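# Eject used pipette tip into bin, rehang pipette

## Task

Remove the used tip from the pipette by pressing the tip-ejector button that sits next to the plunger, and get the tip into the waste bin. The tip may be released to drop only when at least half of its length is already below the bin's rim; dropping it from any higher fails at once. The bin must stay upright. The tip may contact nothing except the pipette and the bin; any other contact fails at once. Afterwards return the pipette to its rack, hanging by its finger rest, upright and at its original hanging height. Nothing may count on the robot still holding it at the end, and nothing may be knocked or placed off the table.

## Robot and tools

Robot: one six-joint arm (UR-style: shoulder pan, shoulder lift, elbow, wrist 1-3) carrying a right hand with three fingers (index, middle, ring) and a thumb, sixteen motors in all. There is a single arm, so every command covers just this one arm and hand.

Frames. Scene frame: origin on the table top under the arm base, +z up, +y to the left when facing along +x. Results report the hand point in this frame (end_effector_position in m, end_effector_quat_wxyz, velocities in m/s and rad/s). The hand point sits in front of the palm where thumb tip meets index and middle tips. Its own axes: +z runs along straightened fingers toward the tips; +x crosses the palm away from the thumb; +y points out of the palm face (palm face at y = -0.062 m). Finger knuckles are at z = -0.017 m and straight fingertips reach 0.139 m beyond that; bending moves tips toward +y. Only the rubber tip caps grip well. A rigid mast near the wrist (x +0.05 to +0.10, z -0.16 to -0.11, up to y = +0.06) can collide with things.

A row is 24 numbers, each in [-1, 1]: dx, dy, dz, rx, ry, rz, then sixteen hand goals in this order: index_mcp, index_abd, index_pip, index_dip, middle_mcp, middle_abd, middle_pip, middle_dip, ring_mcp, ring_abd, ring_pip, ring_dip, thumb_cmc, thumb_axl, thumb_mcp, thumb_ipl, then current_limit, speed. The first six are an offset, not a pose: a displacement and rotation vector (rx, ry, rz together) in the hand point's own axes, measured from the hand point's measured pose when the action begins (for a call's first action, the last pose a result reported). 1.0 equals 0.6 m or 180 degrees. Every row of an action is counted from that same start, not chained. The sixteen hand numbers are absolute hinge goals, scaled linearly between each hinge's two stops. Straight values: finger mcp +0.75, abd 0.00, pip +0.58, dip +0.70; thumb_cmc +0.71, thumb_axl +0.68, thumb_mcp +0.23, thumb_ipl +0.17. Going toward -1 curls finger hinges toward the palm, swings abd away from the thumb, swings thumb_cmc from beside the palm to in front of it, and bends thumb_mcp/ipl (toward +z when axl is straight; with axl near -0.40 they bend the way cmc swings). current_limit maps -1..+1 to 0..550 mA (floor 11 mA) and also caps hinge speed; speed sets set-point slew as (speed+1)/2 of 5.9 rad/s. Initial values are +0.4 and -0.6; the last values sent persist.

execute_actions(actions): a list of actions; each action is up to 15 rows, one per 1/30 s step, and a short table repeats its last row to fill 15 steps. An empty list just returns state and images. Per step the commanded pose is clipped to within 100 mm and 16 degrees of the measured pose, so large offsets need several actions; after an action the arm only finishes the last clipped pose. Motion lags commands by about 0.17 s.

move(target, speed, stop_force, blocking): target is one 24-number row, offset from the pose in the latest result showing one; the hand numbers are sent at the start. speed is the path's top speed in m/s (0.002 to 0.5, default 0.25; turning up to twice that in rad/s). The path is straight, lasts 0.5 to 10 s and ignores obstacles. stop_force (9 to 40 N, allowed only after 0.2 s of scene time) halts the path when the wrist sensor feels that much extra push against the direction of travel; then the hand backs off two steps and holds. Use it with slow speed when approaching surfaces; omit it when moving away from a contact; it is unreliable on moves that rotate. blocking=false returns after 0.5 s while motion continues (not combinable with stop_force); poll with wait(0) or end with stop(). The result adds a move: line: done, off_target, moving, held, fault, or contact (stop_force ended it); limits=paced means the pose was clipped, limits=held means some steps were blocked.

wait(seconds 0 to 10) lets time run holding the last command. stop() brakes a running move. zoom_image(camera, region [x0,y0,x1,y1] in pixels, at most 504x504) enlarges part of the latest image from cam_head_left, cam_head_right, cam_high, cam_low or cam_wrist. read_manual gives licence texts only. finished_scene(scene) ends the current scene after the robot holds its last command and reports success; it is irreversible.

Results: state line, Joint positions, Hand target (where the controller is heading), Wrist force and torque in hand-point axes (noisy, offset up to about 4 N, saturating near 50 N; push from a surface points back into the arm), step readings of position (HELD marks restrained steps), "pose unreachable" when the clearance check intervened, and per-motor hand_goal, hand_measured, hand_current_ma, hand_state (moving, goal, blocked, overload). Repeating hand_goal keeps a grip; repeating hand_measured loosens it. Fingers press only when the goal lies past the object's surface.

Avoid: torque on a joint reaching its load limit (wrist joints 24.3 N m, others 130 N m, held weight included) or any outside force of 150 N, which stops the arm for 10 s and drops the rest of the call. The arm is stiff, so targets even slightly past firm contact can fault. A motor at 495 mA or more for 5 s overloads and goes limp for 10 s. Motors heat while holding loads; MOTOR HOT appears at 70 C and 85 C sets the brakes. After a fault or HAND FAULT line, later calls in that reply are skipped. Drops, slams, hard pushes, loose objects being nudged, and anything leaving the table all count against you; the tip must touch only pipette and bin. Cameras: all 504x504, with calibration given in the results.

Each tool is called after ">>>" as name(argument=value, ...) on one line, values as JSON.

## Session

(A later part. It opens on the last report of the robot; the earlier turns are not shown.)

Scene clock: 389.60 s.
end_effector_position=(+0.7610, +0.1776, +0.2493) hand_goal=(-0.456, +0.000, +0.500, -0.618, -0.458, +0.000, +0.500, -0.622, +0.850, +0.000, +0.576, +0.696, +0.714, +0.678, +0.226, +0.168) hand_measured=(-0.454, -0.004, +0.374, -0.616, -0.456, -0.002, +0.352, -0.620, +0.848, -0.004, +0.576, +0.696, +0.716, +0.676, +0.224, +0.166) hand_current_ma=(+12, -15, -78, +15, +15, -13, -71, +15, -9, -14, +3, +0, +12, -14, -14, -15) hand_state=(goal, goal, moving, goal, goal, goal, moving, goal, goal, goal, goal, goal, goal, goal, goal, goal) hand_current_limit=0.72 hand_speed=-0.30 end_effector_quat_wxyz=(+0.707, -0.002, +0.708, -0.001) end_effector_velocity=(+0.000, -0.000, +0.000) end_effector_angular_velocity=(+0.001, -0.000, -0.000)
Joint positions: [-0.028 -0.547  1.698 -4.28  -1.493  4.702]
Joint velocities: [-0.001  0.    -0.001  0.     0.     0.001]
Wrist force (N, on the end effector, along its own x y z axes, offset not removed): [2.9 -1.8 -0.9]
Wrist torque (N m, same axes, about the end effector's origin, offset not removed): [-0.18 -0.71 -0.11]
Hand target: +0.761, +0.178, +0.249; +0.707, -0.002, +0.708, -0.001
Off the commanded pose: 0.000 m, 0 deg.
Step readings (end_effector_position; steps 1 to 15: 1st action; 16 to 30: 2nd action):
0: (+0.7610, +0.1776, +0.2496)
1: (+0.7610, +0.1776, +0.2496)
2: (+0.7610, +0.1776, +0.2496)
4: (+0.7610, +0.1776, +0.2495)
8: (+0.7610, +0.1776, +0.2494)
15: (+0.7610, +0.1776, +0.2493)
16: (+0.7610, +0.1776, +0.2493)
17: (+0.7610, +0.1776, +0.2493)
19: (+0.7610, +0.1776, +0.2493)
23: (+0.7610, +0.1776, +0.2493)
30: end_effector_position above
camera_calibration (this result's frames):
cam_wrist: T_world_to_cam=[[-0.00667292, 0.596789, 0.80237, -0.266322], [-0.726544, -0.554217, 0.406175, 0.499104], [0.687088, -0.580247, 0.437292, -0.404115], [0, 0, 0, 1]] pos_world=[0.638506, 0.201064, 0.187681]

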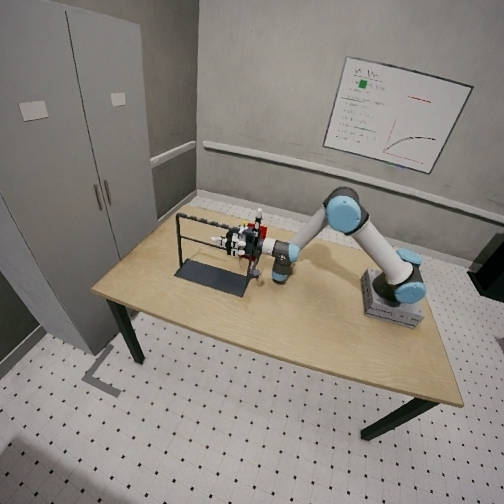

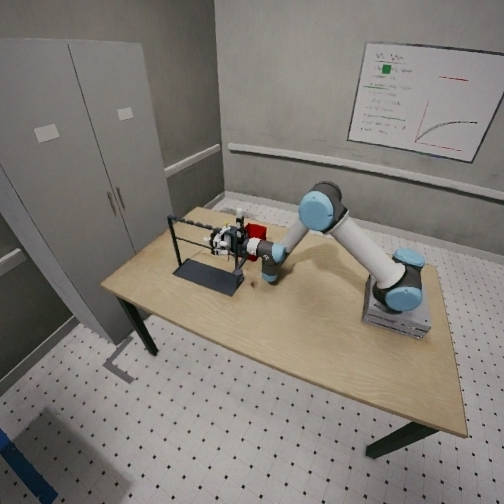

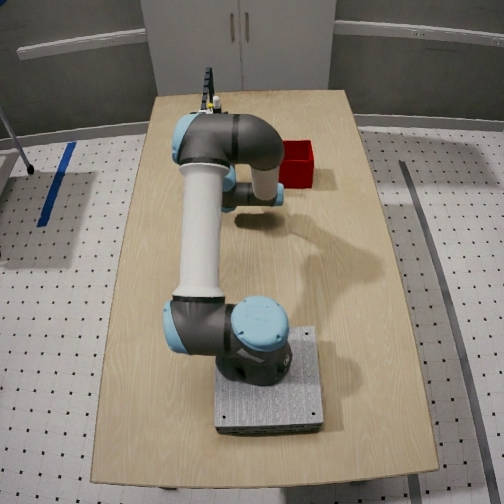

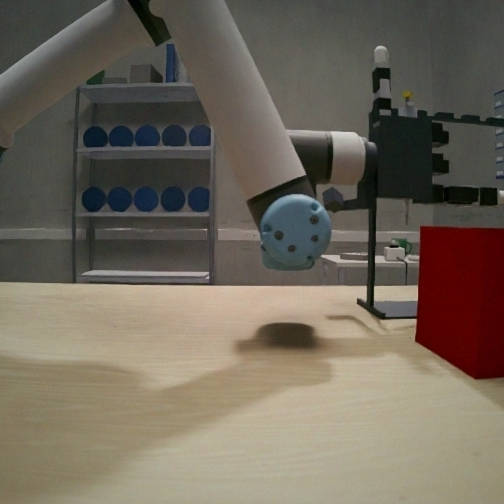

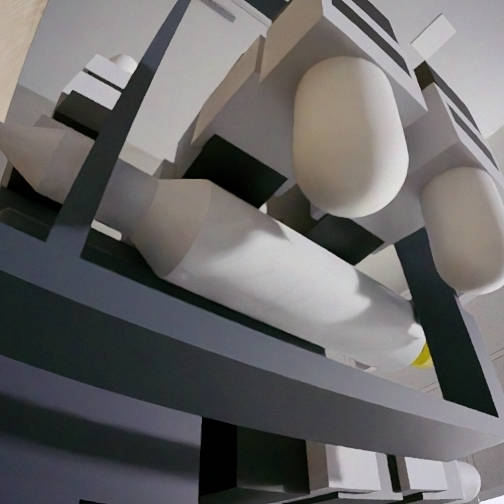

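>>> execute_actions(actions=[[[0,0,0,0,0,0,0.754,0,0.576,0.696,0.754,0,0.576,0.696,0.85,0,0.576,0.696,0.714,0.678,0.226,0.168,0.72,-0.1]]])

Scene clock: 395.87 s.
end_effector_position=(+0.7610, +0.1776, +0.2493) hand_goal=(+0.754, +0.000, +0.576, +0.696, +0.754, +0.000, +0.576, +0.696, +0.850, +0.000, +0.576, +0.696, +0.714, +0.678, +0.226, +0.168) hand_measured=(+0.120, -0.004, +0.574, +0.018, +0.130, -0.002, +0.574, +0.014, +0.848, -0.004, +0.576, +0.696, +0.716, +0.676, +0.224, +0.166) hand_current_ma=(-72, -15, -15, -81, -87, -13, -14, -81, -9, -14, +3, +0, +12, -14, -14, -15) hand_state=(moving, goal, goal, moving, moving, goal, goal, moving, goal, goal, goal, goal, goal, goal, goal, goal) hand_current_limit=0.72 hand_speed=-0.10 end_effector_quat_wxyz=(+0.707, -0.002, +0.708, -0.001) end_effector_velocity=(-0.001, +0.000, -0.001) end_effector_angular_velocity=(-0.000, +0.002, -0.000)
Joint positions: [-0.028 -0.547  1.698 -4.28  -1.493  4.702]
Joint velocities: [-0.     0.     0.002 -0.001 -0.    -0.   ]
Wrist force (N, on the end effector, along its own x y z axes, offset not removed): [2.4 3.1 -0.6]
Wrist torque (N m, same axes, about the end effector's origin, offset not removed): [0.46 -0.43 0.22]
Hand target: +0.761, +0.178, +0.249; +0.707, -0.002, +0.708, -0.001
Off the commanded pose: 0.000 m, 0 deg.
Step readings (end_effector_position):
0: (+0.7610, +0.1776, +0.2493)
1: (+0.7610, +0.1776, +0.2493)
2: (+0.7610, +0.1776, +0.2493)
4: (+0.7610, +0.1776, +0.2493)
8: (+0.7610, +0.1776, +0.2493)
15: end_effector_position above
camera_calibration (this result's frames):
cam_wrist: T_world_to_cam=[[-0.00667277, 0.596789, 0.80237, -0.266322], [-0.726544, -0.554217, 0.406175, 0.499104], [0.687088, -0.580247, 0.437292, -0.404115], [0, 0, 0, 1]] pos_world=[0.638506, 0.201064, 0.187681]

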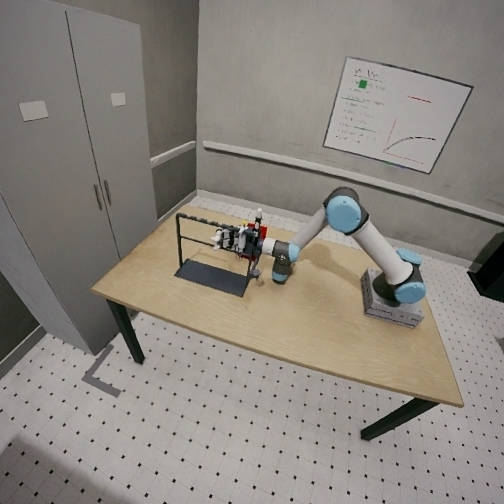

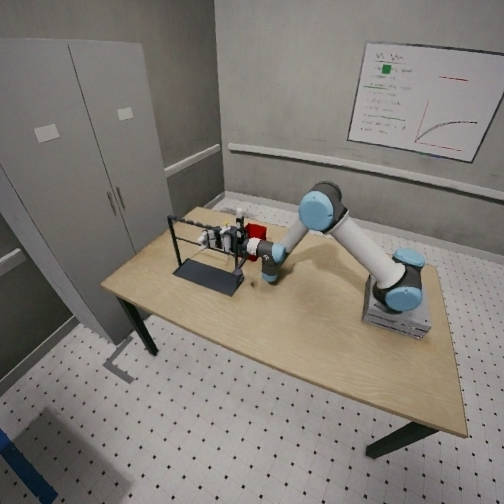

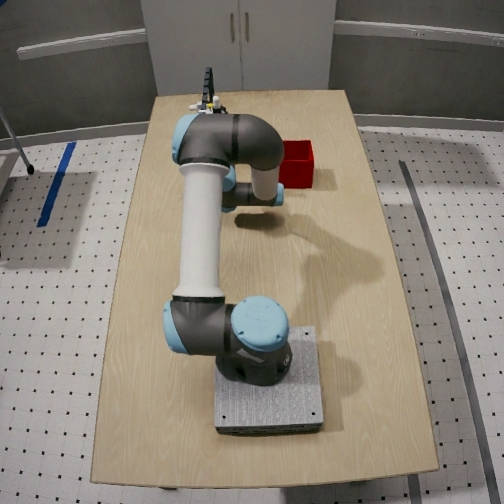

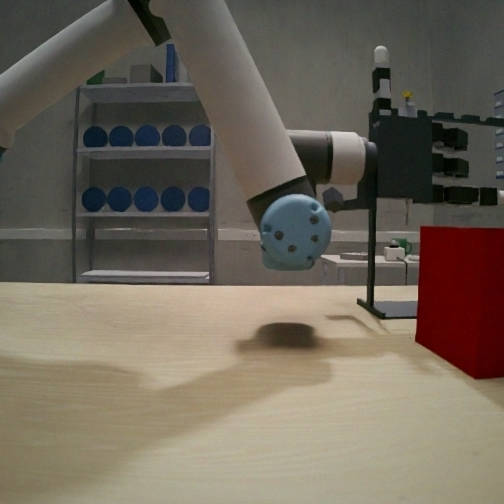

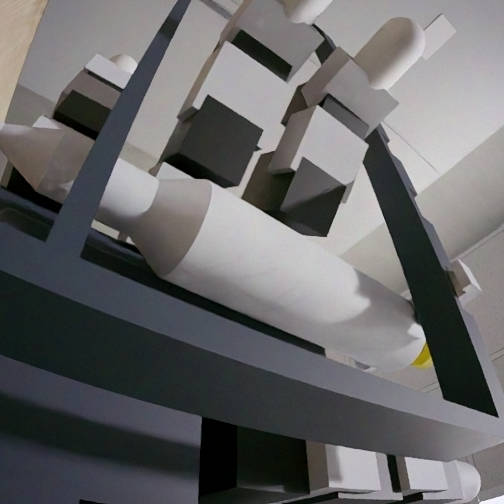

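>>> move(target=[0,-0.11,-0.04,0,0,0,0.754,0,0.576,0.696,0.754,0,0.576,0.696,0.85,0,0.576,0.696,0.714,0.678,0.226,0.168,0.72,-0.1], speed=0.12)

Scene clock: 401.83 s.
end_effector_position=(+0.7373, +0.1118, +0.2496) hand_goal=(+0.754, +0.000, +0.576, +0.696, +0.754, +0.000, +0.576, +0.696, +0.850, +0.000, +0.576, +0.696, +0.714, +0.678, +0.226, +0.168) hand_measured=(+0.752, -0.004, +0.574, +0.694, +0.752, -0.004, +0.574, +0.694, +0.848, -0.004, +0.576, +0.696, +0.716, +0.676, +0.224, +0.166) hand_current_ma=(-10, -15, -11, -15, -12, -14, -11, -15, -9, -14, +3, +0, +12, -14, -14, -14) hand_state=(goal, goal, goal, goal, goal, goal, goal, goal, goal, goal, goal, goal, goal, goal, goal, goal) hand_current_limit=0.72 hand_speed=-0.10 end_effector_quat_wxyz=(+0.707, -0.002, +0.708, -0.001) end_effector_velocity=(-0.001, -0.003, -0.002) end_effector_angular_velocity=(+0.001, +0.003, -0.001)
Joint positions: [-0.163 -0.578  1.798 -4.349 -1.358  4.7  ]
Joint velocities: [-0.006  0.     0.005 -0.003  0.005  0.001]
Wrist force (N, on the end effector, along its own x y z axes, offset not removed): [3.4 2.0 -2.8]
Wrist torque (N m, same axes, about the end effector's origin, offset not removed): [0.41 -0.58 0.28]
Hand target: +0.737, +0.112, +0.250; +0.707, -0.002, +0.708, -0.001
Off the commanded pose: 0.000 m, 0 deg.
move: done
camera_calibration (this result's frames):
cam_wrist: T_world_to_cam=[[-0.00665472, 0.596763, 0.80239, -0.227426], [-0.726571, -0.554199, 0.40615, 0.445296], [0.687059, -0.580291, 0.437279, -0.426104], [0, 0, 0, 1]] pos_world=[0.614785, 0.135238, 0.187953]

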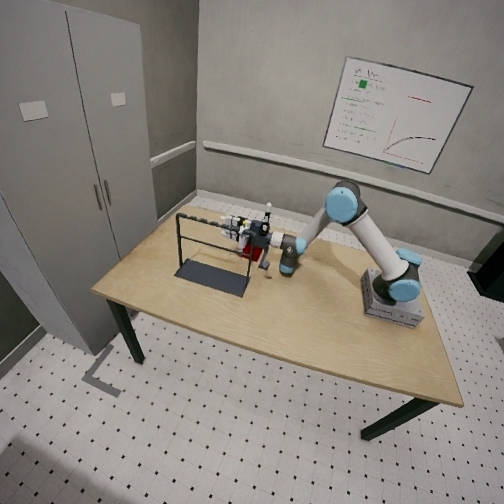

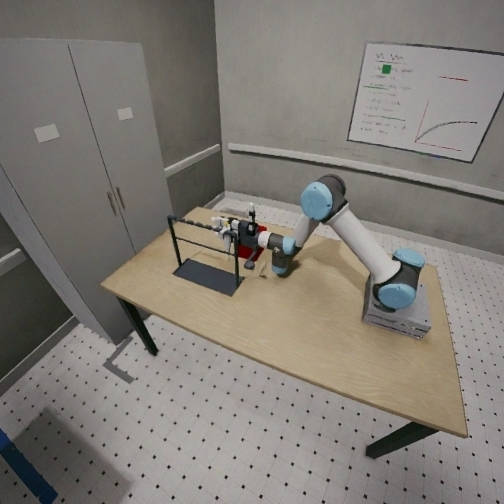

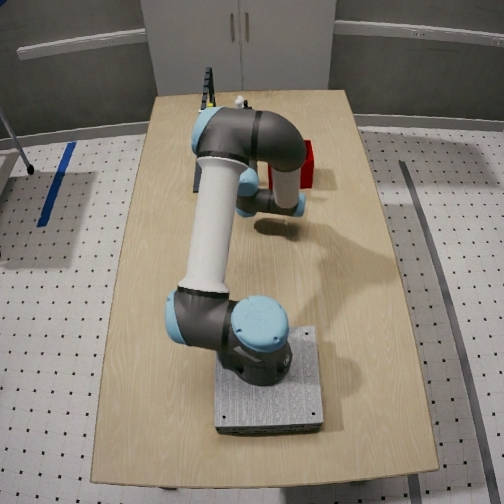

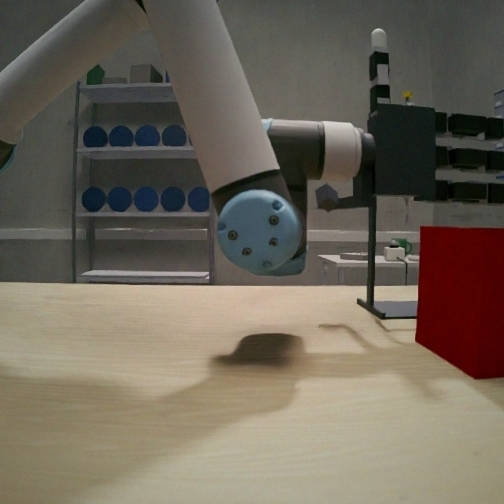

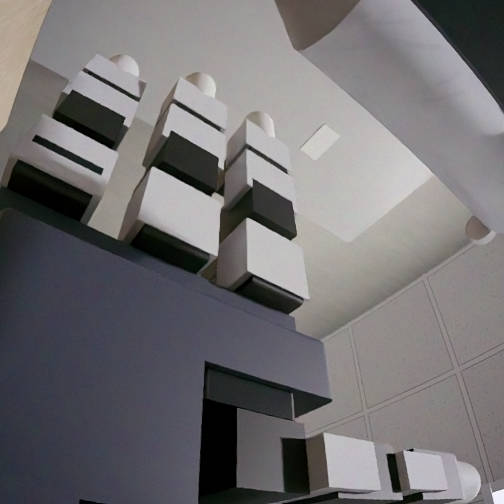

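>>> zoom_image(camera="cam_low", region=[370, 80, 450, 240])

>>> zoom_image(camera="cam_head_right", region=[195, 205, 265, 275])

>>> zoom_image(camera="cam_low", region=[385, 85, 435, 135])

Region (370, 80, 450, 240) of cam_low's 504x504 image, scaled by 3.150, with more detail than that image has.

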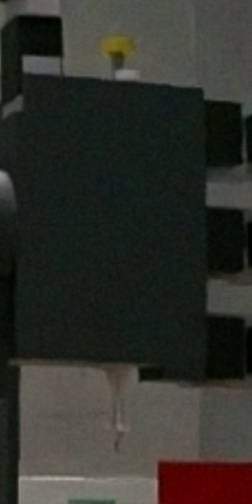

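Region (195, 205, 265, 275) of cam_head_right's 504x504 image, scaled by 7.200, with more detail than that image has.

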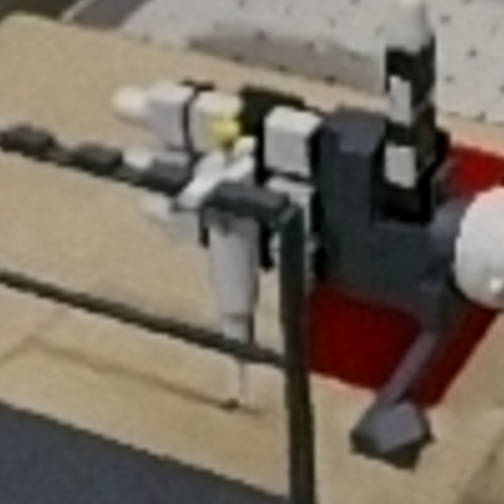

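Region (385, 85, 435, 135) of cam_low's 504x504 image, scaled by 10.080, with more detail than that image has.

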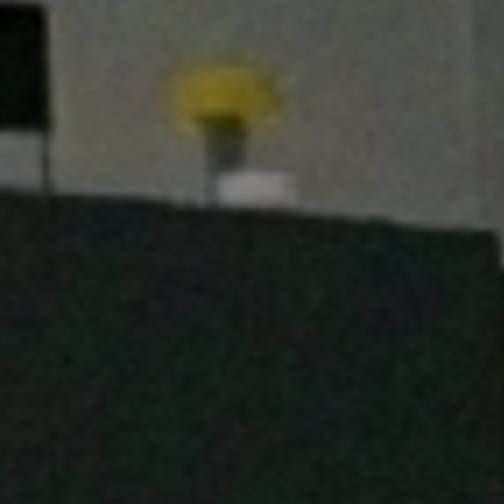

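>>> finished_scene(scene=2)

The scene is finished: the task was done.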